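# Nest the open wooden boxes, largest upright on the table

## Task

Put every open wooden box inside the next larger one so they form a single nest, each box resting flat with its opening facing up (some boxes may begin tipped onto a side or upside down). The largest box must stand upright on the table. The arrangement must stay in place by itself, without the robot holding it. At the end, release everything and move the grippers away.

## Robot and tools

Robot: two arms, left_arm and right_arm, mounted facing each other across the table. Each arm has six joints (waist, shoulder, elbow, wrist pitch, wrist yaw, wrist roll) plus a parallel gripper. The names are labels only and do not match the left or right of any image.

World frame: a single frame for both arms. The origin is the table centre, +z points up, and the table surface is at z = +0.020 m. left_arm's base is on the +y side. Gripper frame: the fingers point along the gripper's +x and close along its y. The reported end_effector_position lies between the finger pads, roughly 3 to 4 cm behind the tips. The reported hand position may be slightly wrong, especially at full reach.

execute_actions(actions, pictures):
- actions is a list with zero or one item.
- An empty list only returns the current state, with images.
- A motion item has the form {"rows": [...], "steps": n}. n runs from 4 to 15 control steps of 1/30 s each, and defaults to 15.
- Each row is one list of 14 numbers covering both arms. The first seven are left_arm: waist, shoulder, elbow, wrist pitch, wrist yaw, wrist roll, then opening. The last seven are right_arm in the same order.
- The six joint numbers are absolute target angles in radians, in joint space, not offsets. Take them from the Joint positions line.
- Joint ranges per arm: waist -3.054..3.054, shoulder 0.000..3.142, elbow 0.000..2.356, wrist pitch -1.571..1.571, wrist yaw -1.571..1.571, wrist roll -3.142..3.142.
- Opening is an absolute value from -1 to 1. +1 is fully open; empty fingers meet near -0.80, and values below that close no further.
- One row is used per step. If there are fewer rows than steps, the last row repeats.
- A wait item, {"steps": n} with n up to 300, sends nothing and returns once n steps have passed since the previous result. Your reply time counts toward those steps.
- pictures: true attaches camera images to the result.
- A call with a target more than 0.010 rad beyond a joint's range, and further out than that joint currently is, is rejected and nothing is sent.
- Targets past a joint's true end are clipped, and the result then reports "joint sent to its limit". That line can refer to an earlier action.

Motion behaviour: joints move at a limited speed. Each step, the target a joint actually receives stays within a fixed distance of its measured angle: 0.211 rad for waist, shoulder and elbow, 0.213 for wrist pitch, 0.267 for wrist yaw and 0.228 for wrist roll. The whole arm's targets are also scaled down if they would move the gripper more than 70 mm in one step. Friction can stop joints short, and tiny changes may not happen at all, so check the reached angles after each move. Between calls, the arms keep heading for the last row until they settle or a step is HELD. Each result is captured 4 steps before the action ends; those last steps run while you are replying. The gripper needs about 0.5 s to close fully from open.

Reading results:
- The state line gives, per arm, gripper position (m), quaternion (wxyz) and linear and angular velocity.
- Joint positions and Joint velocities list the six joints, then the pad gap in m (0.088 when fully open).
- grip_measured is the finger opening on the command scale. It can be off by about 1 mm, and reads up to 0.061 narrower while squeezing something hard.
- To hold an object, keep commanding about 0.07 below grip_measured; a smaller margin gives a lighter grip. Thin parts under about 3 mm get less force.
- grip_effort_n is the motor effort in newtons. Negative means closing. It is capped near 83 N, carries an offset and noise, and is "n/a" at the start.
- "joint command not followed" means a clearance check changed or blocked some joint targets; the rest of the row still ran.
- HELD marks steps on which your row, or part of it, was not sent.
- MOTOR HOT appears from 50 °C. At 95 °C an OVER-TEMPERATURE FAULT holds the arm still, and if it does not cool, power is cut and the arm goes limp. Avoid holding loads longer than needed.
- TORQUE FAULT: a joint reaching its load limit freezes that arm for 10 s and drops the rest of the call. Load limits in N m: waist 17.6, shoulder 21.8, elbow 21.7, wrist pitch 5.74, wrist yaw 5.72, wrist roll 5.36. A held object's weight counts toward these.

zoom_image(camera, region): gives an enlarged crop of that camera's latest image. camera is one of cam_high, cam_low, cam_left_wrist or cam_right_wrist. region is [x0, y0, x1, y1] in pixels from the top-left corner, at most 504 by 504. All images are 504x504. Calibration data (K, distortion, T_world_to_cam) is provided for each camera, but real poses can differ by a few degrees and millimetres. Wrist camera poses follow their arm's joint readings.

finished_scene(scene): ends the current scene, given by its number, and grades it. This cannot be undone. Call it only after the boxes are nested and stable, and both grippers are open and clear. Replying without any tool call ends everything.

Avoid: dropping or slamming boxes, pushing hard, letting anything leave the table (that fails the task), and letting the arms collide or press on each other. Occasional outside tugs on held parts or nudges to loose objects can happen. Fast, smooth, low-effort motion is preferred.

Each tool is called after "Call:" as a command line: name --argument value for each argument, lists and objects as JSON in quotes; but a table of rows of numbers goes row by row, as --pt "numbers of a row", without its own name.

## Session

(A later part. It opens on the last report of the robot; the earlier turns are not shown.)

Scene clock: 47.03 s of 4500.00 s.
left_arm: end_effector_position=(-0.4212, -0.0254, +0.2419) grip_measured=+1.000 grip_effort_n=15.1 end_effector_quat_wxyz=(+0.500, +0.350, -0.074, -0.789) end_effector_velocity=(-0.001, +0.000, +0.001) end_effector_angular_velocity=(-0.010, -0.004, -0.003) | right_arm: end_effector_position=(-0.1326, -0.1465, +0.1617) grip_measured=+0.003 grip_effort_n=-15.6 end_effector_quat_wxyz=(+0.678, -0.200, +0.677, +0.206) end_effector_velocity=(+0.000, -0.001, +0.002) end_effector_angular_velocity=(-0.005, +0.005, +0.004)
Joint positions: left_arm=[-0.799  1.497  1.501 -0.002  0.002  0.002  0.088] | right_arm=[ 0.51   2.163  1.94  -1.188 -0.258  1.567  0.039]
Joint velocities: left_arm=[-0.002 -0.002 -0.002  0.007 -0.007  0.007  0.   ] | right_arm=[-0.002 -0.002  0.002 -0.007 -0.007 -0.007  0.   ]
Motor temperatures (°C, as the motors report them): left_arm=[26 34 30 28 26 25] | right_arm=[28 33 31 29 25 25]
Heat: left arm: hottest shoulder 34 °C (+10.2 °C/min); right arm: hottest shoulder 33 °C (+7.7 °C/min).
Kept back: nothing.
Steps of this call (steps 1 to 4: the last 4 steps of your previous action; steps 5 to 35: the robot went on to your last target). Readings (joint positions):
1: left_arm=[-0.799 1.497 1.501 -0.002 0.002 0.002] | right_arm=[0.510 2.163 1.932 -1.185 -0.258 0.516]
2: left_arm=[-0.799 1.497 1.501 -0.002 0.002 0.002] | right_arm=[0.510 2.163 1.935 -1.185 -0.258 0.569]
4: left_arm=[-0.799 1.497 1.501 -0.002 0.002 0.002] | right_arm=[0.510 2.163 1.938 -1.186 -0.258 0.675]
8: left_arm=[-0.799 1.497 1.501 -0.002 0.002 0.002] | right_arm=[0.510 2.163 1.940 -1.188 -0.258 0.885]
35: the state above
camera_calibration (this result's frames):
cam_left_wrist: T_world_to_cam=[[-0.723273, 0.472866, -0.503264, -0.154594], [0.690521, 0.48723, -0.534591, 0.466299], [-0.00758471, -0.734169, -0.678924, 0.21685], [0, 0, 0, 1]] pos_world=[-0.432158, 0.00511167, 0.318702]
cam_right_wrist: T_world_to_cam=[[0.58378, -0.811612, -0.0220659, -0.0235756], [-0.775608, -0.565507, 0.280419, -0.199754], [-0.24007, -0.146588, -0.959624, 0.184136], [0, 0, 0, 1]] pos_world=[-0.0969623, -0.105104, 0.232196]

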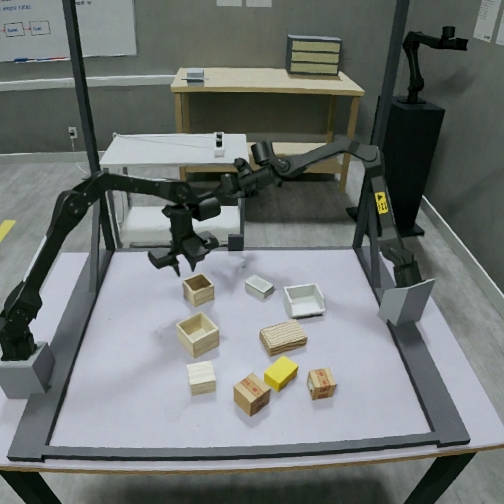

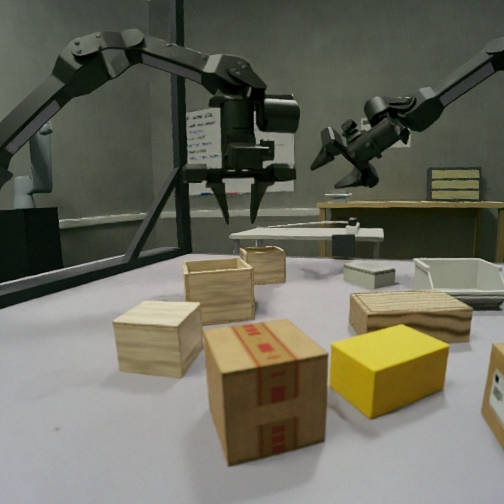

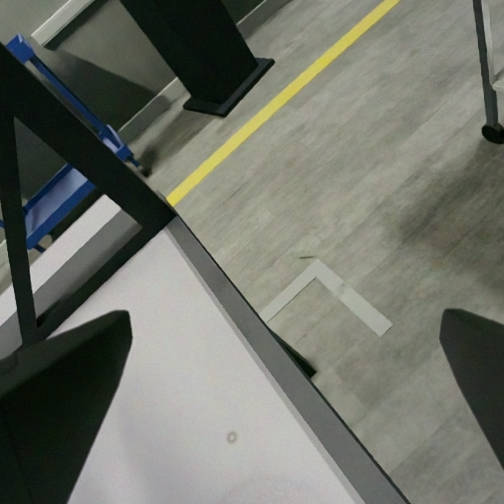

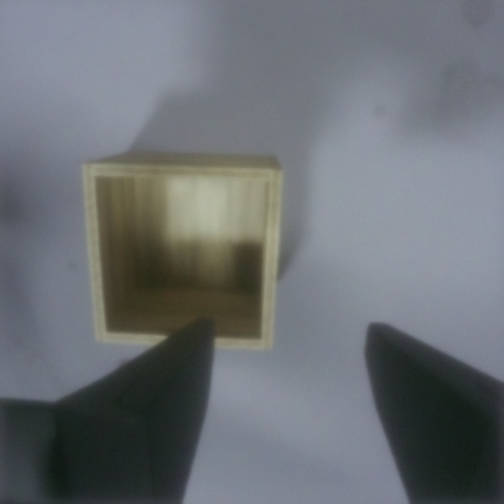

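Call:
execute_actions --actions '[{"rows":[[-0.8,1.5,1.5,0,0,0,1,0.545,2.25,1.84,-1.0,-0.254,1.6,0.0]]}]'

Call:
execute_actions --actions '[{"steps":12}]' --pictures true

Scene clock: 49.77 s of 4500.00 s.
left_arm: end_effector_position=(-0.4212, -0.0254, +0.2419) grip_measured=+1.000 grip_effort_n=15.1 end_effector_quat_wxyz=(+0.500, +0.350, -0.074, -0.789) end_effector_velocity=(+0.000, +0.002, +0.001) end_effector_angular_velocity=(+0.001, +0.004, +0.008) | right_arm: end_effector_position=(-0.1361, -0.1424, +0.1031) grip_measured=+0.003 grip_effort_n=-14.7 end_effector_quat_wxyz=(+0.676, -0.203, +0.678, +0.206) end_effector_velocity=(-0.010, +0.018, +0.001) end_effector_angular_velocity=(+0.080, +0.047, +0.029)
Joint positions: left_arm=[-0.799  1.497  1.501 -0.002  0.002  0.002  0.088] | right_arm=[ 0.544  2.243  1.85  -1.012 -0.258  1.596  0.039]
Joint velocities: left_arm=[-0.002 -0.007 -0.002 -0.007 -0.007 -0.007  0.   ] | right_arm=[-0.002 -0.002 -0.002  0.095  0.007 -0.007  0.   ]
Motor temperatures (°C, as the motors report them): left_arm=[26 34 30 28 26 25] | right_arm=[28 33 31 29 25 25]
Heat: left arm: hottest shoulder 34 °C (+9.6 °C/min); right arm: hottest shoulder 33 °C (+7.2 °C/min).
Steps of this call (steps 1 to 15: the robot went on to your last target; steps 16 to 71: nothing new was sent; steps 72 to 82: the first 11 steps of this action). Readings (joint positions):
72: left_arm=[-0.799 1.497 1.501 -0.002 0.002 0.002] | right_arm=[0.511 2.169 1.933 -1.172 -0.258 1.573]
73: left_arm=[-0.799 1.497 1.501 -0.002 0.002 0.002] | right_arm=[0.514 2.173 1.919 -1.120 -0.258 1.580]
75: left_arm=[-0.799 1.497 1.501 -0.002 0.002 0.002] | right_arm=[0.524 2.195 1.900 -1.060 -0.258 1.587]
79: left_arm=[-0.799 1.497 1.501 -0.002 0.002 0.002] | right_arm=[0.542 2.237 1.857 -1.024 -0.258 1.595]
82: the state above

Scene clock: 50.17 s of 4500.00 s.
left_arm: end_effector_position=(-0.4212, -0.0254, +0.2419) grip_measured=+1.000 grip_effort_n=15.1 end_effector_quat_wxyz=(+0.500, +0.350, -0.074, -0.789) end_effector_velocity=(+0.002, +0.003, -0.001) end_effector_angular_velocity=(+0.011, -0.003, +0.015) | right_arm: end_effector_position=(-0.1374, -0.1407, +0.1030) grip_measured=+0.003 grip_effort_n=-15.1 end_effector_quat_wxyz=(+0.675, -0.200, +0.679, +0.210) end_effector_velocity=(-0.001, -0.003, +0.001) end_effector_angular_velocity=(-0.018, +0.014, +0.003)
Joint positions: left_arm=[-0.799  1.497  1.501 -0.002  0.002  0.002  0.088] | right_arm=[ 0.544  2.243  1.849 -1.001 -0.258  1.598  0.039]
Joint velocities: left_arm=[-0.002 -0.007 -0.002 -0.022 -0.007 -0.007  0.   ] | right_arm=[-0.002 -0.002 -0.002 -0.007 -0.022 -0.007 -0.   ]
Motor temperatures (°C, as the motors report them): left_arm=[26 34 30 28 26 25] | right_arm=[28 33 31 29 25 25]
Heat: left arm: hottest shoulder 34 °C (+9.6 °C/min); right arm: hottest shoulder 33 °C (+7.2 °C/min).
Kept back: nothing.
Steps of this call (steps 1 to 4: the last 4 steps of your previous action; steps 5 to 12: the robot went on to your last target). Readings (joint positions):
1: left_arm=[-0.799 1.497 1.501 -0.002 0.002 0.002] | right_arm=[0.544 2.243 1.850 -1.008 -0.258 1.597]
2: left_arm=[-0.799 1.497 1.501 -0.002 0.002 0.002] | right_arm=[0.544 2.243 1.850 -1.005 -0.258 1.597]
4: left_arm=[-0.799 1.497 1.501 -0.002 0.002 0.002] | right_arm=[0.544 2.243 1.850 -1.004 -0.258 1.597]
8: left_arm=[-0.799 1.497 1.501 -0.002 0.002 0.002] | right_arm=[0.544 2.243 1.849 -1.003 -0.258 1.598]
12: the state above
camera_calibration (this result's frames):
cam_left_wrist: T_world_to_cam=[[-0.723273, 0.472866, -0.503264, -0.154594], [0.690521, 0.48723, -0.534591, 0.466299], [-0.00758471, -0.734169, -0.678924, 0.21685], [0, 0, 0, 1]] pos_world=[-0.432158, 0.00511167, 0.318702]
cam_right_wrist: T_world_to_cam=[[0.588124, -0.808245, -0.0291746, -0.0155959], [-0.769996, -0.570598, 0.285524, -0.184154], [-0.24742, -0.145459, -0.957927, 0.126506], [0, 0, 0, 1]] pos_world=[-0.101325, -0.0992818, 0.173309]

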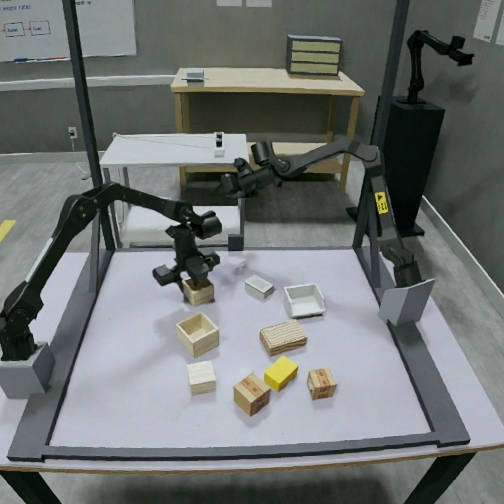

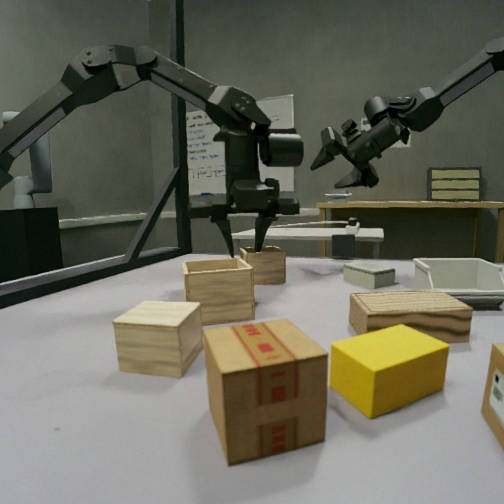

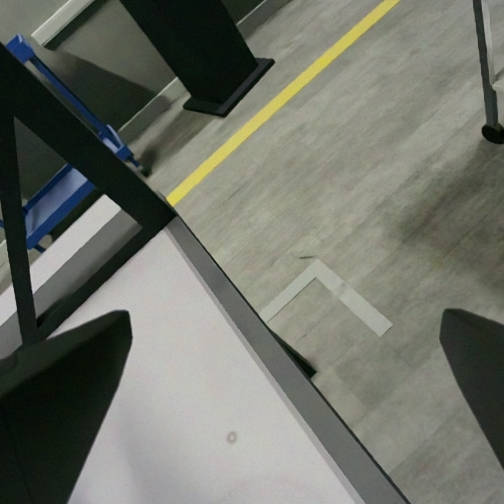

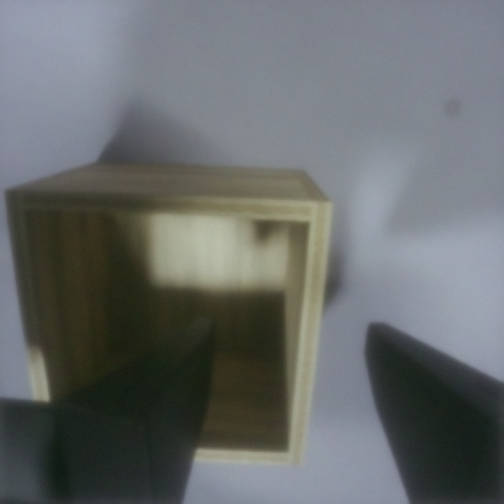

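Call:
execute_actions --actions '[{"rows":[[-0.8,1.5,1.5,0,0,0,1,0.545,2.295,1.84,-0.96,-0.254,1.6,0.0]],"steps":12}]'

Call:
execute_actions --actions '[{"rows":[[-0.8,1.5,1.5,0,0,0,1,0.545,2.295,1.84,-0.96,-0.254,1.6,-0.9]]}]' --pictures true

Scene clock: 50.57 s of 4500.00 s.
left_arm: end_effector_position=(-0.4212, -0.0254, +0.2419) grip_measured=+1.000 grip_effort_n=15.1 end_effector_quat_wxyz=(+0.500, +0.350, -0.074, -0.789) end_effector_velocity=(-0.001, +0.000, +0.001) end_effector_angular_velocity=(-0.007, +0.009, +0.004) | right_arm: end_effector_position=(-0.1362, -0.1358, +0.0887) grip_measured=+0.003 grip_effort_n=-14.7 end_effector_quat_wxyz=(+0.675, -0.199, +0.679, +0.210) end_effector_velocity=(+0.003, -0.001, -0.026) end_effector_angular_velocity=(-0.043, -0.002, -0.014)
Joint positions: left_arm=[-0.799  1.497  1.501 -0.002  0.002  0.002  0.088] | right_arm=[ 0.544  2.277  1.849 -0.967 -0.258  1.598  0.039]
Joint velocities: left_arm=[-0.002 -0.002 -0.002  0.007 -0.007 -0.007  0.   ] | right_arm=[ 0.002  0.061  0.002  0.022 -0.022  0.007 -0.   ]
Motor temperatures (°C, as the motors report them): left_arm=[26 35 30 28 26 25] | right_arm=[28 33 31 28 25 25]
Heat: left arm: hottest shoulder 35 °C (+10.7 °C/min); right arm: hottest shoulder 33 °C (+7.1 °C/min).
Steps of this call (steps 1 to 4: the robot went on to your last target; steps 5 to 12: the first 8 steps of this action). Readings (joint positions):
5: left_arm=[-0.799 1.497 1.501 -0.002 0.002 0.002] | right_arm=[0.544 2.245 1.849 -0.999 -0.258 1.598]
6: left_arm=[-0.799 1.497 1.501 -0.002 0.002 0.002] | right_arm=[0.544 2.250 1.849 -0.988 -0.258 1.598]
8: left_arm=[-0.799 1.497 1.501 -0.002 0.002 0.002] | right_arm=[0.544 2.260 1.849 -0.974 -0.258 1.598]
12: the state above

Scene clock: 51.07 s of 4500.00 s.
left_arm: end_effector_position=(-0.4212, -0.0254, +0.2419) grip_measured=+1.000 grip_effort_n=14.7 end_effector_quat_wxyz=(+0.500, +0.350, -0.074, -0.789) end_effector_velocity=(+0.003, -0.000, +0.000) end_effector_angular_velocity=(+0.005, +0.013, +0.021) | right_arm: end_effector_position=(-0.1364, -0.1347, +0.0879) grip_measured=-0.757 grip_effort_n=-83.5 end_effector_quat_wxyz=(+0.674, -0.198, +0.679, +0.211) end_effector_velocity=(-0.006, -0.001, +0.003) end_effector_angular_velocity=(+0.000, +0.027, +0.014)
Joint positions: left_arm=[-0.799  1.497  1.501 -0.002  0.002  0.002  0.088] | right_arm=[ 0.544  2.279  1.849 -0.961 -0.257  1.598  0.002]
Joint velocities: left_arm=[ 0.002 -0.002 -0.002 -0.007 -0.007 -0.022  0.   ] | right_arm=[ 0.002 -0.007  0.002  0.007 -0.022 -0.007 -0.   ]
Motor temperatures (°C, as the motors report them): left_arm=[26 35 30 29 26 25] | right_arm=[28 33 31 28 25 25]
Heat: left arm: hottest shoulder 35 °C (+10.6 °C/min); right arm: hottest shoulder 33 °C (+7.0 °C/min).
Steps of this call (steps 1 to 4: the last 4 steps of your previous action; steps 5 to 15: the first 11 steps of this action). Readings (joint positions):
5: left_arm=[-0.799 1.497 1.501 -0.002 0.002 0.002] | right_arm=[0.544 2.279 1.849 -0.963 -0.258 1.598]
6: left_arm=[-0.799 1.497 1.501 -0.002 0.002 0.002] | right_arm=[0.544 2.279 1.849 -0.963 -0.258 1.598]
8: left_arm=[-0.799 1.497 1.501 -0.002 0.002 0.002] | right_arm=[0.544 2.279 1.849 -0.963 -0.258 1.598]
12: left_arm=[-0.799 1.497 1.501 -0.002 0.002 0.002] | right_arm=[0.544 2.279 1.849 -0.961 -0.257 1.598]
15: the state above
camera_calibration (this result's frames):
cam_left_wrist: T_world_to_cam=[[-0.723273, 0.472866, -0.503264, -0.154594], [0.690521, 0.48723, -0.534591, 0.466299], [-0.00758471, -0.734169, -0.678924, 0.21685], [0, 0, 0, 1]] pos_world=[-0.432158, 0.00511167, 0.318702]
cam_right_wrist: T_world_to_cam=[[0.588075, -0.808104, -0.0336879, -0.0114061], [-0.769341, -0.571747, 0.284992, -0.175726], [-0.249564, -0.141679, -0.957938, 0.113374], [0, 0, 0, 1]] pos_world=[-0.100192, -0.0936255, 0.158301]

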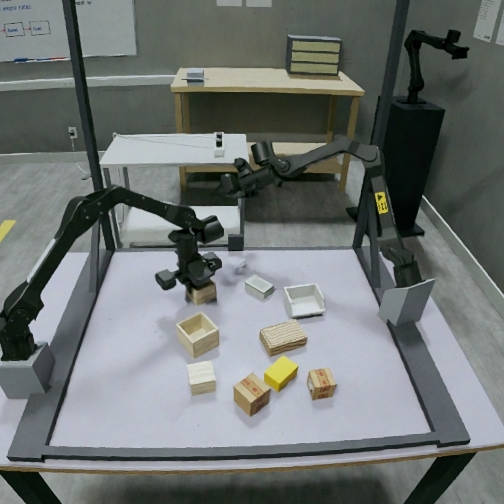

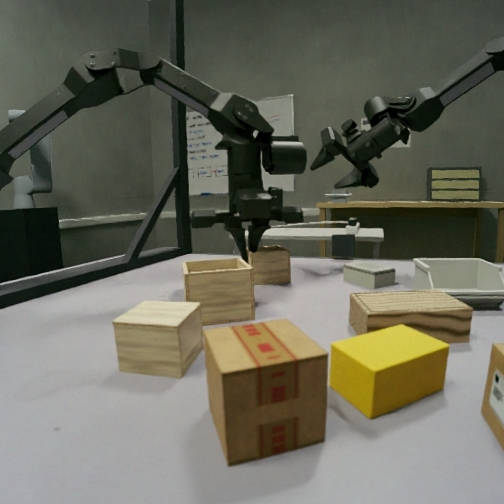

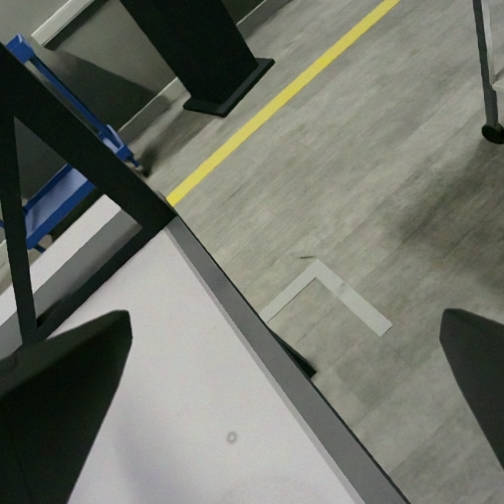

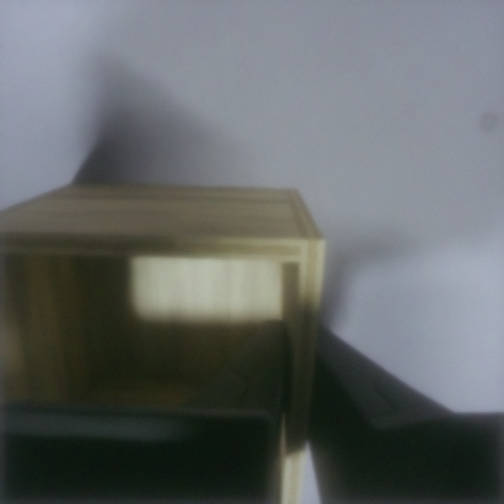

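Call:
execute_actions --actions '[{"rows":[[-0.8,1.5,1.5,0,0,0,1,0.49,2.1,1.98,-1.3,-0.26,1.55,-0.9]]}]'

Call:
execute_actions --actions '[{"steps":8}]'

Call:
execute_actions --actions '[{"rows":[[-0.8,1.5,1.5,0,0,0,1,0.085,2.03,1.63,-1.13,-0.293,1.10,-0.9]]}]'

Call:
execute_actions --actions '[{"steps":15}]' --pictures true

Scene clock: 51.80 s of 4500.00 s.
left_arm: end_effector_position=(-0.4212, -0.0254, +0.2419) grip_measured=+1.000 grip_effort_n=15.1 end_effector_quat_wxyz=(+0.500, +0.350, -0.074, -0.789) end_effector_velocity=(-0.002, +0.001, +0.000) end_effector_angular_velocity=(+0.006, +0.024, -0.000) | right_arm: end_effector_position=(-0.1294, -0.1514, +0.1950) grip_measured=-0.757 grip_effort_n=-83.5 end_effector_quat_wxyz=(+0.678, -0.192, +0.678, +0.211) end_effector_velocity=(-0.017, -0.029, +0.161) end_effector_angular_velocity=(+0.123, +0.111, +0.039)
Joint positions: left_arm=[-0.799  1.497  1.501 -0.002  0.002  0.002  0.088] | right_arm=[ 0.491  2.106  1.972 -1.264 -0.257  1.556  0.002]
Joint velocities: left_arm=[-0.002 -0.002 -0.002  0.007  0.007 -0.022  0.   ] | right_arm=[-0.042 -0.271  0.188 -0.3   -0.037 -0.037 -0.   ]
Motor temperatures (°C, as the motors report them): left_arm=[26 35 30 29 26 25] | right_arm=[28 34 31 28 25 25]
Heat: left arm: hottest shoulder 35 °C (+10.4 °C/min); right arm: hottest shoulder 34 °C (+8.1 °C/min).
Steps of this call (steps 1 to 4: the last 4 steps of your previous action; steps 5 to 11: the robot went on to your last target; steps 12 to 22: the first 11 steps of this action). Readings (joint positions):
12: left_arm=[-0.799 1.497 1.501 -0.002 0.002 0.002] | right_arm=[0.543 2.273 1.855 -0.972 -0.257 1.595]
13: left_arm=[-0.799 1.497 1.501 -0.002 0.002 0.002] | right_arm=[0.540 2.267 1.864 -1.010 -0.257 1.589]
15: left_arm=[-0.799 1.497 1.501 -0.002 0.002 0.002] | right_arm=[0.529 2.239 1.881 -1.081 -0.257 1.579]
19: left_arm=[-0.799 1.497 1.501 -0.002 0.002 0.002] | right_arm=[0.501 2.153 1.941 -1.221 -0.257 1.562]
22: the state above

Scene clock: 52.07 s of 4500.00 s.
left_arm: end_effector_position=(-0.4212, -0.0254, +0.2419) grip_measured=+1.000 grip_effort_n=15.1 end_effector_quat_wxyz=(+0.500, +0.350, -0.074, -0.789) end_effector_velocity=(+0.003, +0.002, -0.003) end_effector_angular_velocity=(+0.015, -0.006, +0.017) | right_arm: end_effector_position=(-0.1277, -0.1561, +0.2002) grip_measured=-0.757 grip_effort_n=-83.5 end_effector_quat_wxyz=(+0.679, -0.196, +0.677, +0.206) end_effector_velocity=(+0.003, -0.004, -0.002) end_effector_angular_velocity=(-0.019, -0.020, +0.003)
Joint positions: left_arm=[-0.799  1.497  1.501 -0.002  0.002  0.002  0.088] | right_arm=[ 0.49   2.097  1.979 -1.294 -0.257  1.553  0.002]
Joint velocities: left_arm=[-0.002 -0.002 -0.002 -0.022 -0.007 -0.007  0.   ] | right_arm=[ 0.002  0.002 -0.002 -0.022  0.007 -0.007 -0.   ]
Motor temperatures (°C, as the motors report them): left_arm=[26 35 30 29 26 25] | right_arm=[28 34 31 28 25 25]
Heat: left arm: hottest shoulder 35 °C (+10.4 °C/min); right arm: hottest shoulder 34 °C (+8.1 °C/min).
Kept back: nothing.
Steps of this call (steps 1 to 4: the last 4 steps of your previous action; steps 5 to 8: the robot went on to your last target). Readings (joint positions):
1: left_arm=[-0.799 1.497 1.501 -0.002 0.002 0.002] | right_arm=[0.490 2.099 1.977 -1.272 -0.257 1.555]
2: left_arm=[-0.799 1.497 1.501 -0.002 0.002 0.002] | right_arm=[0.490 2.096 1.979 -1.279 -0.257 1.554]
4: left_arm=[-0.799 1.497 1.501 -0.002 0.002 0.002] | right_arm=[0.490 2.096 1.979 -1.288 -0.257 1.553]
8: the state above

Scene clock: 52.43 s of 4500.00 s.
left_arm: end_effector_position=(-0.4212, -0.0254, +0.2419) grip_measured=+1.000 grip_effort_n=15.1 end_effector_quat_wxyz=(+0.500, +0.350, -0.074, -0.789) end_effector_velocity=(+0.000, +0.002, +0.001) end_effector_angular_velocity=(+0.001, +0.004, +0.008) | right_arm: end_effector_position=(+0.0215, -0.1232, +0.1840) grip_measured=-0.757 grip_effort_n=-83.5 end_effector_quat_wxyz=(+0.681, -0.209, +0.670, +0.210) end_effector_velocity=(+0.395, +0.010, +0.002) end_effector_angular_velocity=(-0.109, -0.059, -0.422)
Joint positions: left_arm=[-0.799  1.497  1.501 -0.002  0.002  0.002  0.088] | right_arm=[ 0.146  2.057  1.684 -1.149 -0.282  1.169  0.002]
Joint velocities: left_arm=[-0.002 -0.007 -0.002 -0.007 -0.007 -0.007  0.   ] | right_arm=[-0.926 -0.012 -0.462  0.051 -0.007 -0.579 -0.   ]
Motor temperatures (°C, as the motors report them): left_arm=[26 35 30 29 26 25] | right_arm=[28 34 31 28 25 25]
Heat: left arm: hottest shoulder 35 °C (+10.3 °C/min); right arm: hottest shoulder 34 °C (+8.0 °C/min).
Steps of this call (steps 1 to 11: the first 11 steps of this action). Readings (joint positions):
1: left_arm=[-0.799 1.497 1.501 -0.002 0.002 0.002] | right_arm=[0.485 2.091 1.965 -1.279 -0.265 1.527]
2: left_arm=[-0.799 1.497 1.501 -0.002 0.002 0.002] | right_arm=[0.467 2.079 1.931 -1.244 -0.277 1.483]
4: left_arm=[-0.799 1.497 1.501 -0.002 0.002 0.002] | right_arm=[0.406 2.064 1.869 -1.209 -0.278 1.406]
8: left_arm=[-0.799 1.497 1.501 -0.002 0.002 0.002] | right_arm=[0.256 2.057 1.751 -1.168 -0.280 1.257]
11: the state above

Scene clock: 52.93 s of 4500.00 s.
left_arm: end_effector_position=(-0.4212, -0.0254, +0.2419) grip_measured=+1.000 grip_effort_n=15.1 end_effector_quat_wxyz=(+0.500, +0.350, -0.074, -0.789) end_effector_velocity=(+0.001, +0.001, -0.001) end_effector_angular_velocity=(+0.004, +0.001, +0.011) | right_arm: end_effector_position=(+0.0449, -0.1235, +0.1871) grip_measured=-0.757 grip_effort_n=-83.5 end_effector_quat_wxyz=(+0.679, -0.208, +0.670, +0.216) end_effector_velocity=(+0.002, -0.008, -0.002) end_effector_angular_velocity=(-0.031, +0.003, +0.010)
Joint positions: left_arm=[-0.799  1.497  1.501 -0.002  0.002  0.002  0.088] | right_arm=[ 0.087  2.04   1.642 -1.133 -0.288  1.103  0.002]
Joint velocities: left_arm=[-0.002 -0.002 -0.002 -0.007 -0.007 -0.007  0.   ] | right_arm=[-0.002 -0.002 -0.012 -0.022 -0.007 -0.022 -0.   ]
Motor temperatures (°C, as the motors report them): left_arm=[26 35 30 29 26 25] | right_arm=[28 34 31 28 25 25]
Heat: left arm: hottest shoulder 35 °C (+10.2 °C/min); right arm: hottest shoulder 34 °C (+7.9 °C/min).
Kept back: nothing.
Steps of this call (steps 1 to 4: the last 4 steps of your previous action; steps 5 to 15: the robot went on to your last target). Readings (joint positions):
1: left_arm=[-0.799 1.497 1.501 -0.002 0.002 0.002] | right_arm=[0.119 2.056 1.670 -1.146 -0.282 1.152]
2: left_arm=[-0.799 1.497 1.501 -0.002 0.002 0.002] | right_arm=[0.100 2.055 1.661 -1.142 -0.282 1.140]
4: left_arm=[-0.799 1.497 1.501 -0.002 0.002 0.002] | right_arm=[0.083 2.051 1.651 -1.138 -0.282 1.123]
8: left_arm=[-0.799 1.497 1.501 -0.002 0.002 0.002] | right_arm=[0.086 2.042 1.646 -1.134 -0.288 1.109]
15: the state above
camera_calibration (this result's frames):
cam_left_wrist: T_world_to_cam=[[-0.723273, 0.472866, -0.503264, -0.154594], [0.690521, 0.48723, -0.534591, 0.466299], [-0.00758471, -0.734169, -0.678924, 0.21685], [0, 0, 0, 1]] pos_world=[-0.432158, 0.00511167, 0.318702]
cam_right_wrist: T_world_to_cam=[[0.604782, -0.796158, -0.0192734, -0.107585], [-0.763837, -0.586739, 0.268869, -0.0572052], [-0.225371, -0.147885, -0.962984, 0.254338], [0, 0, 0, 1]] pos_world=[0.0786901, -0.0816059, 0.25823]

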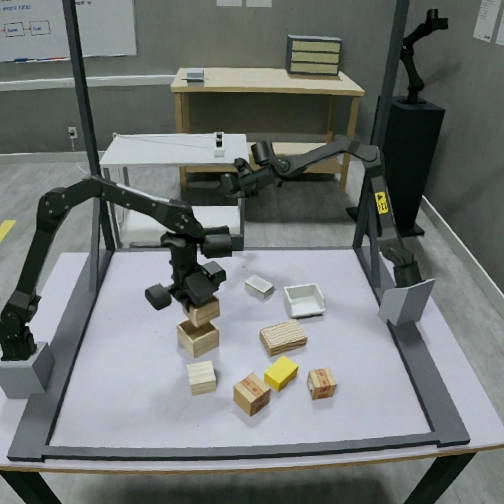

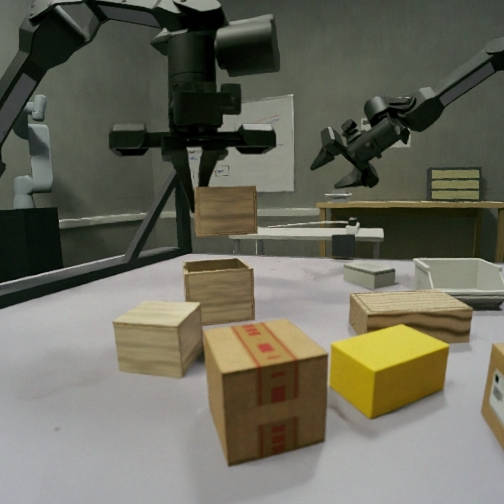

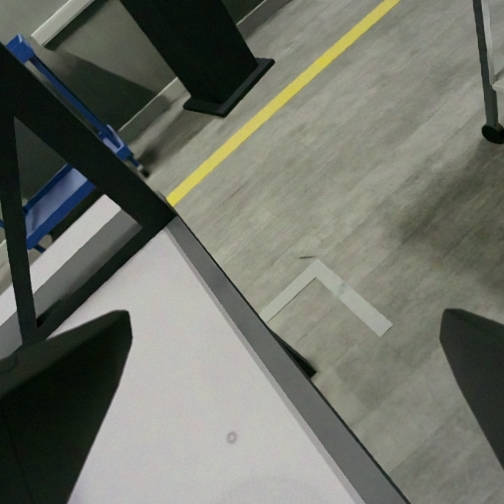

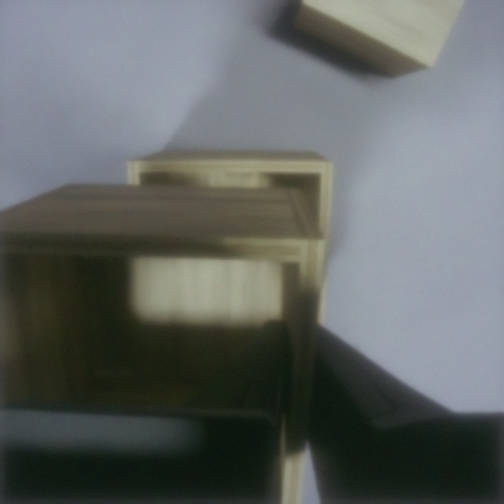

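Call:
execute_actions --actions '[{"rows":[[-0.8,1.5,1.5,0,0,0,1,0.08,2.076,1.528,-1.0,-0.293,1.10,-0.9]]}]'

Call:
execute_actions --actions '[{"steps":10}]' --pictures true

Scene clock: 53.80 s of 4500.00 s.
left_arm: end_effector_position=(-0.4212, -0.0254, +0.2419) grip_measured=+1.000 grip_effort_n=15.1 end_effector_quat_wxyz=(+0.500, +0.350, -0.074, -0.789) end_effector_velocity=(-0.001, +0.003, +0.000) end_effector_angular_velocity=(+0.007, +0.017, +0.012) | right_arm: end_effector_position=(+0.0570, -0.1246, +0.1539) grip_measured=-0.757 grip_effort_n=-83.5 end_effector_quat_wxyz=(+0.679, -0.208, +0.671, +0.213) end_effector_velocity=(-0.003, +0.020, +0.001) end_effector_angular_velocity=(+0.090, +0.019, +0.019)
Joint positions: left_arm=[-0.799  1.497  1.501 -0.002  0.002  0.002  0.088] | right_arm=[ 0.082  2.068  1.54  -1.009 -0.289  1.102  0.002]
Joint velocities: left_arm=[-0.007 -0.007 -0.002 -0.007 -0.007 -0.022  0.   ] | right_arm=[-0.002 -0.002 -0.002  0.095 -0.007  0.007 -0.   ]
Motor temperatures (°C, as the motors report them): left_arm=[26 35 30 29 26 25] | right_arm=[28 34 31 28 25 25]
Heat: left arm: hottest shoulder 35 °C (+10.0 °C/min); right arm: hottest shoulder 34 °C (+7.8 °C/min).
Steps of this call (steps 1 to 15: the robot went on to your last target; steps 16 to 26: the first 11 steps of this action). Readings (joint positions):
16: left_arm=[-0.799 1.497 1.501 -0.002 0.002 0.002] | right_arm=[0.087 2.040 1.631 -1.116 -0.289 1.102]
17: left_arm=[-0.799 1.497 1.501 -0.002 0.002 0.002] | right_arm=[0.086 2.039 1.612 -1.080 -0.289 1.102]
19: left_arm=[-0.799 1.497 1.501 -0.002 0.002 0.002] | right_arm=[0.085 2.046 1.582 -1.045 -0.289 1.102]
23: left_arm=[-0.799 1.497 1.501 -0.002 0.002 0.002] | right_arm=[0.083 2.067 1.544 -1.018 -0.289 1.102]
26: the state above

Scene clock: 54.13 s of 4500.00 s.
left_arm: end_effector_position=(-0.4212, -0.0254, +0.2419) grip_measured=+1.000 grip_effort_n=14.7 end_effector_quat_wxyz=(+0.500, +0.350, -0.074, -0.789) end_effector_velocity=(-0.006, +0.003, -0.002) end_effector_angular_velocity=(+0.015, +0.017, -0.022) | right_arm: end_effector_position=(+0.0570, -0.1235, +0.1537) grip_measured=-0.757 grip_effort_n=-83.5 end_effector_quat_wxyz=(+0.679, -0.207, +0.670, +0.215) end_effector_velocity=(-0.005, -0.005, -0.001) end_effector_angular_velocity=(-0.026, +0.019, +0.008)
Joint positions: left_arm=[-0.799  1.497  1.501 -0.002  0.002  0.002  0.088] | right_arm=[ 0.082  2.068  1.539 -1.003 -0.289  1.102  0.002]
Joint velocities: left_arm=[-0.007 -0.002 -0.002  0.007  0.022 -0.007  0.   ] | right_arm=[ 0.007  0.002  0.002 -0.022 -0.022 -0.007 -0.   ]
Motor temperatures (°C, as the motors report them): left_arm=[26 35 30 29 26 25] | right_arm=[28 34 31 28 25 25]
Heat: left arm: hottest shoulder 35 °C (+10.0 °C/min); right arm: hottest shoulder 34 °C (+7.8 °C/min).
Kept back: nothing.
Steps of this call (steps 1 to 4: the last 4 steps of your previous action; steps 5 to 10: the robot went on to your last target). Readings (joint positions):
1: left_arm=[-0.799 1.497 1.501 -0.002 0.002 0.002] | right_arm=[0.082 2.068 1.540 -1.006 -0.289 1.102]
2: left_arm=[-0.799 1.497 1.501 -0.002 0.002 0.002] | right_arm=[0.082 2.068 1.540 -1.005 -0.289 1.102]
4: left_arm=[-0.799 1.497 1.501 -0.002 0.002 0.002] | right_arm=[0.082 2.068 1.540 -1.005 -0.289 1.102]
8: left_arm=[-0.799 1.497 1.501 -0.002 0.002 0.002] | right_arm=[0.082 2.068 1.539 -1.003 -0.289 1.102]
10: the state above
camera_calibration (this result's frames):
cam_left_wrist: T_world_to_cam=[[-0.723273, 0.472866, -0.503264, -0.154594], [0.690521, 0.48723, -0.534591, 0.466299], [-0.00758471, -0.734169, -0.678924, 0.21685], [0, 0, 0, 1]] pos_world=[-0.432158, 0.00511167, 0.318702]
cam_right_wrist: T_world_to_cam=[[0.602707, -0.797703, -0.0203283, -0.115407], [-0.765152, -0.584968, 0.26899, -0.03873], [-0.226465, -0.146568, -0.962929, 0.225124], [0, 0, 0, 1]] pos_world=[0.0909051, -0.0817206, 0.22485]

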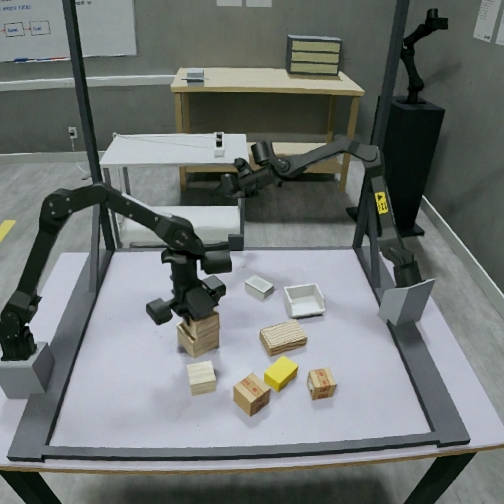

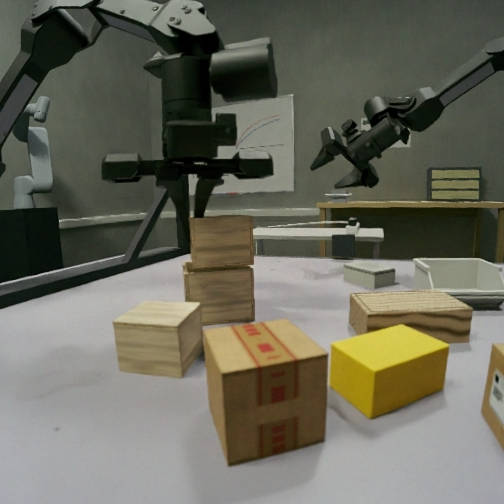

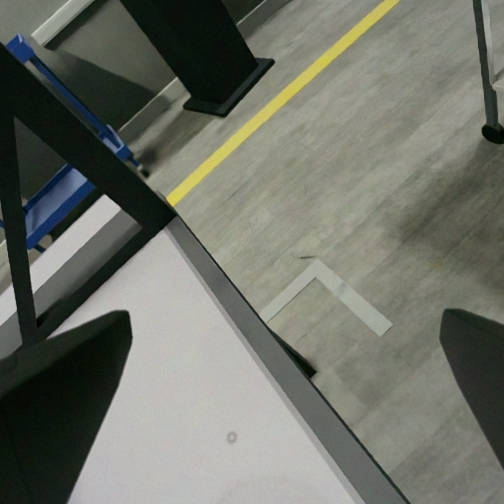

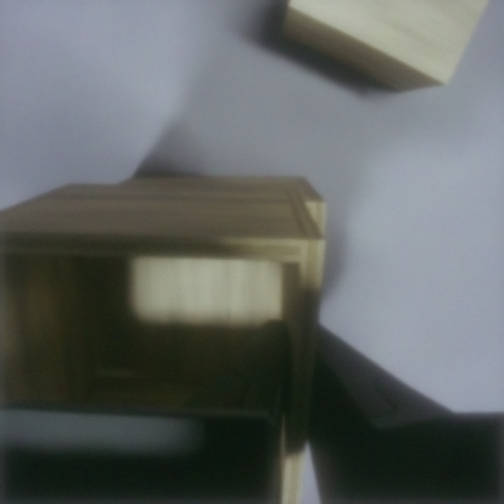

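Call:
zoom_image --camera "cam_low" --region '[150,190,300,330]'

Call:
zoom_image --camera "cam_high" --region '[140,280,260,380]'

Region (150, 190, 300, 330) of cam_low's 504x504 image, scaled by 3.360, with more detail than that image has; it fills the top 470 rows of this view, and the rest is white.

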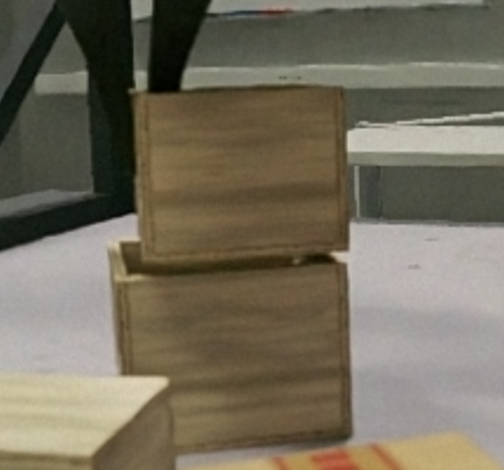

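Region (140, 280, 260, 380) of cam_high's 504x504 image, scaled by 4.200, with more detail than that image has.

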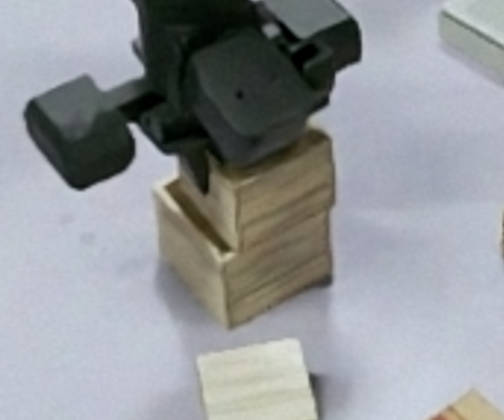

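Call:
execute_actions --actions '[{"rows":[[-0.8,1.5,1.5,0,0,0,1,0.08,2.040,1.498,-0.99,-0.293,1.10,-0.9]]}]' --pictures true

Call:
zoom_image --camera "cam_low" --region '[150,190,300,330]'

Call:
zoom_image --camera "cam_high" --region '[140,280,260,380]'

Scene clock: 54.87 s of 4500.00 s.
left_arm: end_effector_position=(-0.4212, -0.0254, +0.2419) grip_measured=+1.000 grip_effort_n=15.1 end_effector_quat_wxyz=(+0.500, +0.350, -0.074, -0.789) end_effector_velocity=(+0.001, +0.001, -0.001) end_effector_angular_velocity=(+0.000, -0.011, +0.004) | right_arm: end_effector_position=(+0.0581, -0.1287, +0.1523) grip_measured=-0.757 grip_effort_n=-83.5 end_effector_quat_wxyz=(+0.679, -0.208, +0.671, +0.213) end_effector_velocity=(-0.003, -0.002, +0.010) end_effector_angular_velocity=(+0.016, +0.010, -0.005)
Joint positions: left_arm=[-0.799  1.497  1.501 -0.002  0.002  0.002  0.088] | right_arm=[ 0.082  2.053  1.511 -0.993 -0.289  1.102  0.002]
Joint velocities: left_arm=[-0.002 -0.002 -0.002 -0.007 -0.007  0.007  0.   ] | right_arm=[-0.002 -0.032 -0.007 -0.007 -0.007  0.007 -0.   ]
Motor temperatures (°C, as the motors report them): left_arm=[26 35 31 29 26 25] | right_arm=[28 34 31 28 25 25]
Heat: left arm: hottest shoulder 35 °C (+9.8 °C/min); right arm: hottest shoulder 34 °C (+7.7 °C/min).
Steps of this call (steps 1 to 11: the robot went on to your last target; steps 12 to 22: the first 11 steps of this action). Readings (joint positions):
12: left_arm=[-0.799 1.497 1.501 -0.002 0.002 0.002] | right_arm=[0.082 2.067 1.537 -1.000 -0.289 1.102]
13: left_arm=[-0.799 1.497 1.501 -0.002 0.002 0.002] | right_arm=[0.082 2.065 1.531 -0.996 -0.289 1.102]
15: left_arm=[-0.799 1.497 1.501 -0.002 0.002 0.002] | right_arm=[0.082 2.061 1.520 -0.996 -0.289 1.102]
19: left_arm=[-0.799 1.497 1.501 -0.002 0.002 0.002] | right_arm=[0.082 2.057 1.512 -0.994 -0.289 1.102]
22: the state above
camera_calibration (this result's frames):
cam_left_wrist: T_world_to_cam=[[-0.723273, 0.472866, -0.503264, -0.154594], [0.690521, 0.48723, -0.534591, 0.466299], [-0.00758471, -0.734169, -0.678924, 0.21685], [0, 0, 0, 1]] pos_world=[-0.432158, 0.00511167, 0.318702]
cam_right_wrist: T_world_to_cam=[[0.601728, -0.798524, -0.0168383, -0.120884], [-0.766018, -0.582946, 0.270905, -0.0405118], [-0.22614, -0.150113, -0.962459, 0.222685], [0, 0, 0, 1]] pos_world=[0.0920645, -0.086717, 0.223265]

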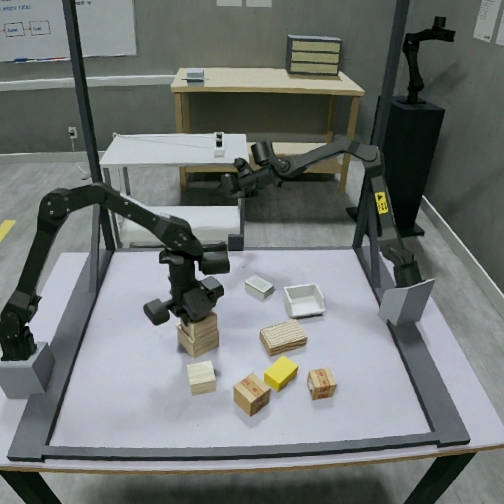

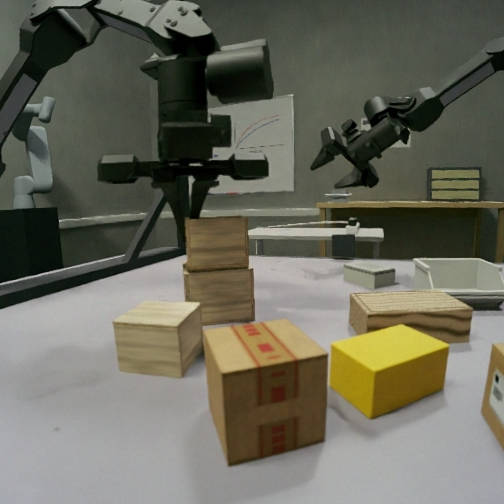

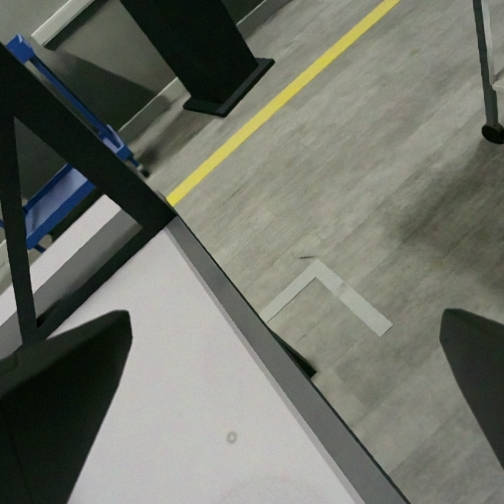

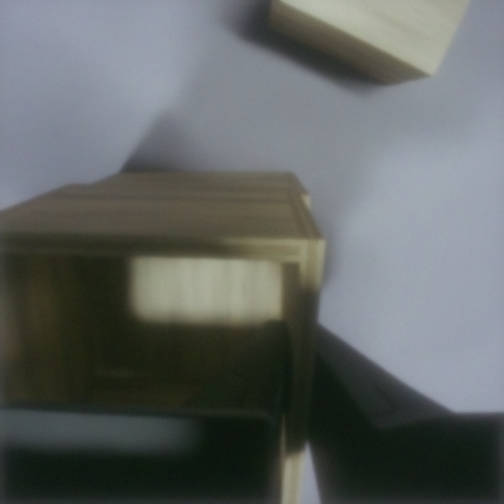

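Region (150, 190, 300, 330) of cam_low's 504x504 image, scaled by 3.360, with more detail than that image has; it fills the top 470 rows of this view, and the rest is white.

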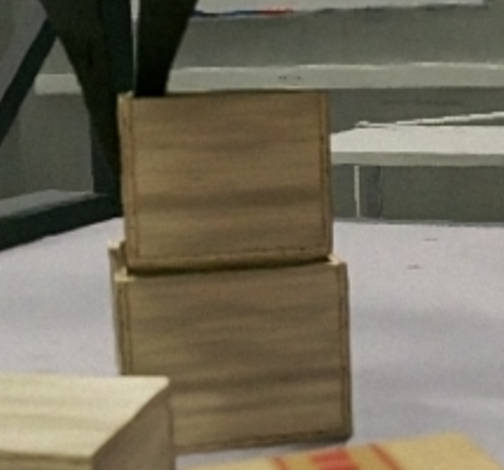

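Region (140, 280, 260, 380) of cam_high's 504x504 image, scaled by 4.200, with more detail than that image has.

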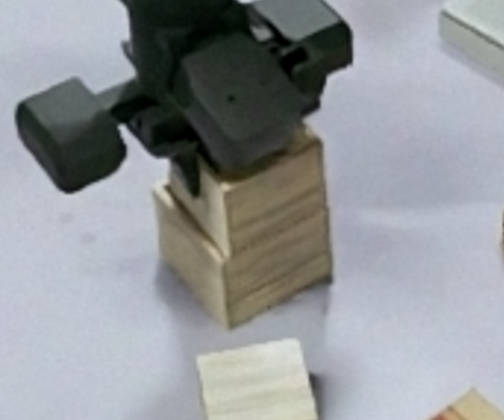

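Call:
execute_actions --actions '[{"rows":[[-0.8,1.5,1.5,0,0,0,1,0.105,2.03,1.485,-0.985,-0.293,1.11,-0.9]]}]' --pictures true

Call:
zoom_image --camera "cam_low" --region '[150,190,300,330]'

Call:
zoom_image --camera "cam_high" --region '[140,280,260,380]'

Scene clock: 55.47 s of 4500.00 s.
left_arm: end_effector_position=(-0.4212, -0.0254, +0.2419) grip_measured=+1.000 grip_effort_n=15.1 end_effector_quat_wxyz=(+0.500, +0.350, -0.074, -0.789) end_effector_velocity=(+0.001, +0.001, -0.004) end_effector_angular_velocity=(+0.021, +0.015, +0.009) | right_arm: end_effector_position=(+0.0508, -0.1329, +0.1509) grip_measured=-0.757 grip_effort_n=-83.5 end_effector_quat_wxyz=(+0.677, -0.214, +0.670, +0.217) end_effector_velocity=(+0.000, -0.000, -0.001) end_effector_angular_velocity=(+0.002, +0.008, +0.006)
Joint positions: left_arm=[-0.799  1.497  1.501 -0.002  0.002  0.002  0.088] | right_arm=[ 0.103  2.042  1.497 -0.988 -0.289  1.107  0.002]
Joint velocities: left_arm=[-0.002  0.002 -0.002 -0.007  0.007 -0.022  0.   ] | right_arm=[-0.002 -0.002 -0.007  0.007 -0.007 -0.007 -0.   ]
Motor temperatures (°C, as the motors report them): left_arm=[26 35 31 29 26 25] | right_arm=[28 34 31 28 25 25]
Heat: left arm: hottest shoulder 35 °C (+9.7 °C/min); right arm: hottest shoulder 34 °C (+7.6 °C/min).
Steps of this call (steps 1 to 4: the last 4 steps of your previous action; steps 5 to 7: the robot went on to your last target; steps 8 to 18: the first 11 steps of this action). Readings (joint positions):
8: left_arm=[-0.799 1.497 1.501 -0.002 0.002 0.002] | right_arm=[0.083 2.051 1.509 -0.991 -0.289 1.102]
9: left_arm=[-0.799 1.497 1.501 -0.002 0.002 0.002] | right_arm=[0.085 2.049 1.505 -0.989 -0.289 1.102]
11: left_arm=[-0.799 1.497 1.501 -0.002 0.002 0.002] | right_arm=[0.092 2.045 1.501 -0.989 -0.289 1.104]
15: left_arm=[-0.799 1.497 1.501 -0.002 0.002 0.002] | right_arm=[0.102 2.043 1.498 -0.988 -0.289 1.107]
18: the state above
camera_calibration (this result's frames):
cam_left_wrist: T_world_to_cam=[[-0.723273, 0.472866, -0.503264, -0.154594], [0.690521, 0.48723, -0.534591, 0.466299], [-0.00758471, -0.734169, -0.678924, 0.21685], [0, 0, 0, 1]] pos_world=[-0.432158, 0.00511167, 0.318702]
cam_right_wrist: T_world_to_cam=[[0.613143, -0.789844, -0.0142171, -0.119712], [-0.757527, -0.59297, 0.273018, -0.0502431], [-0.224072, -0.156629, -0.961904, 0.217983], [0, 0, 0, 1]] pos_world=[0.0841836, -0.0902036, 0.221694]

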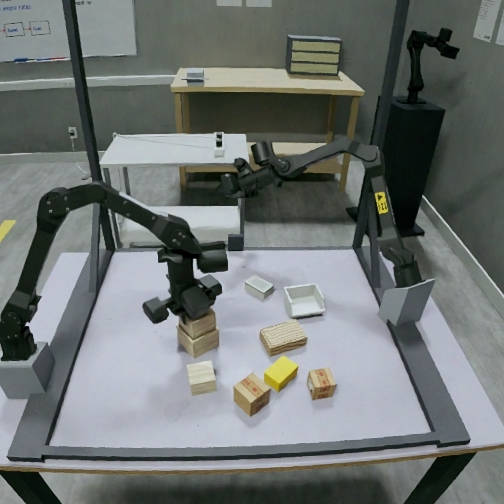

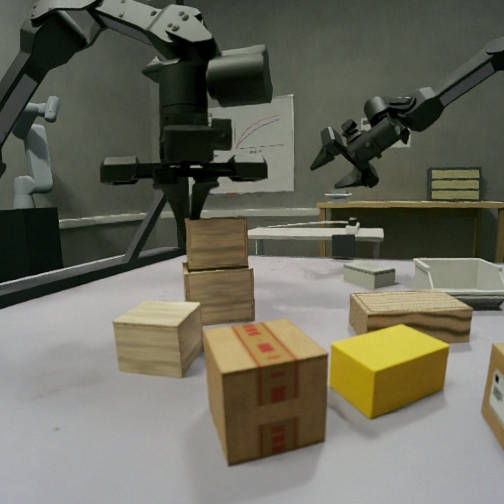

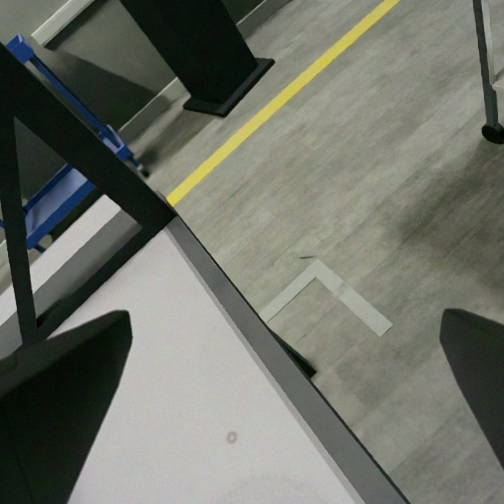

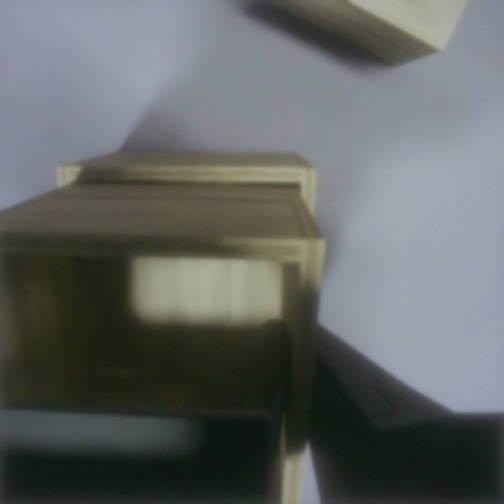

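Region (150, 190, 300, 330) of cam_low's 504x504 image, scaled by 3.360, with more detail than that image has; it fills the top 470 rows of this view, and the rest is white.

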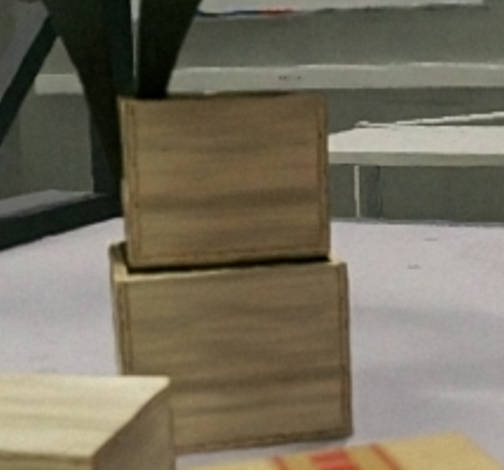

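Region (140, 280, 260, 380) of cam_high's 504x504 image, scaled by 4.200, with more detail than that image has.

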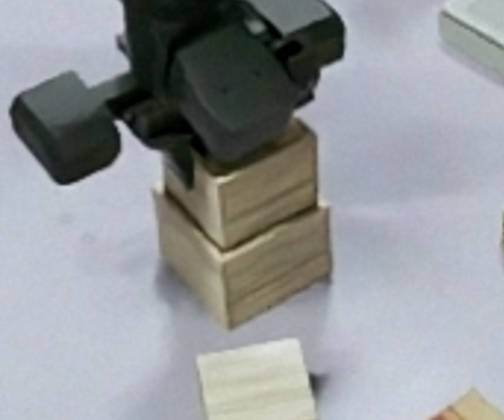

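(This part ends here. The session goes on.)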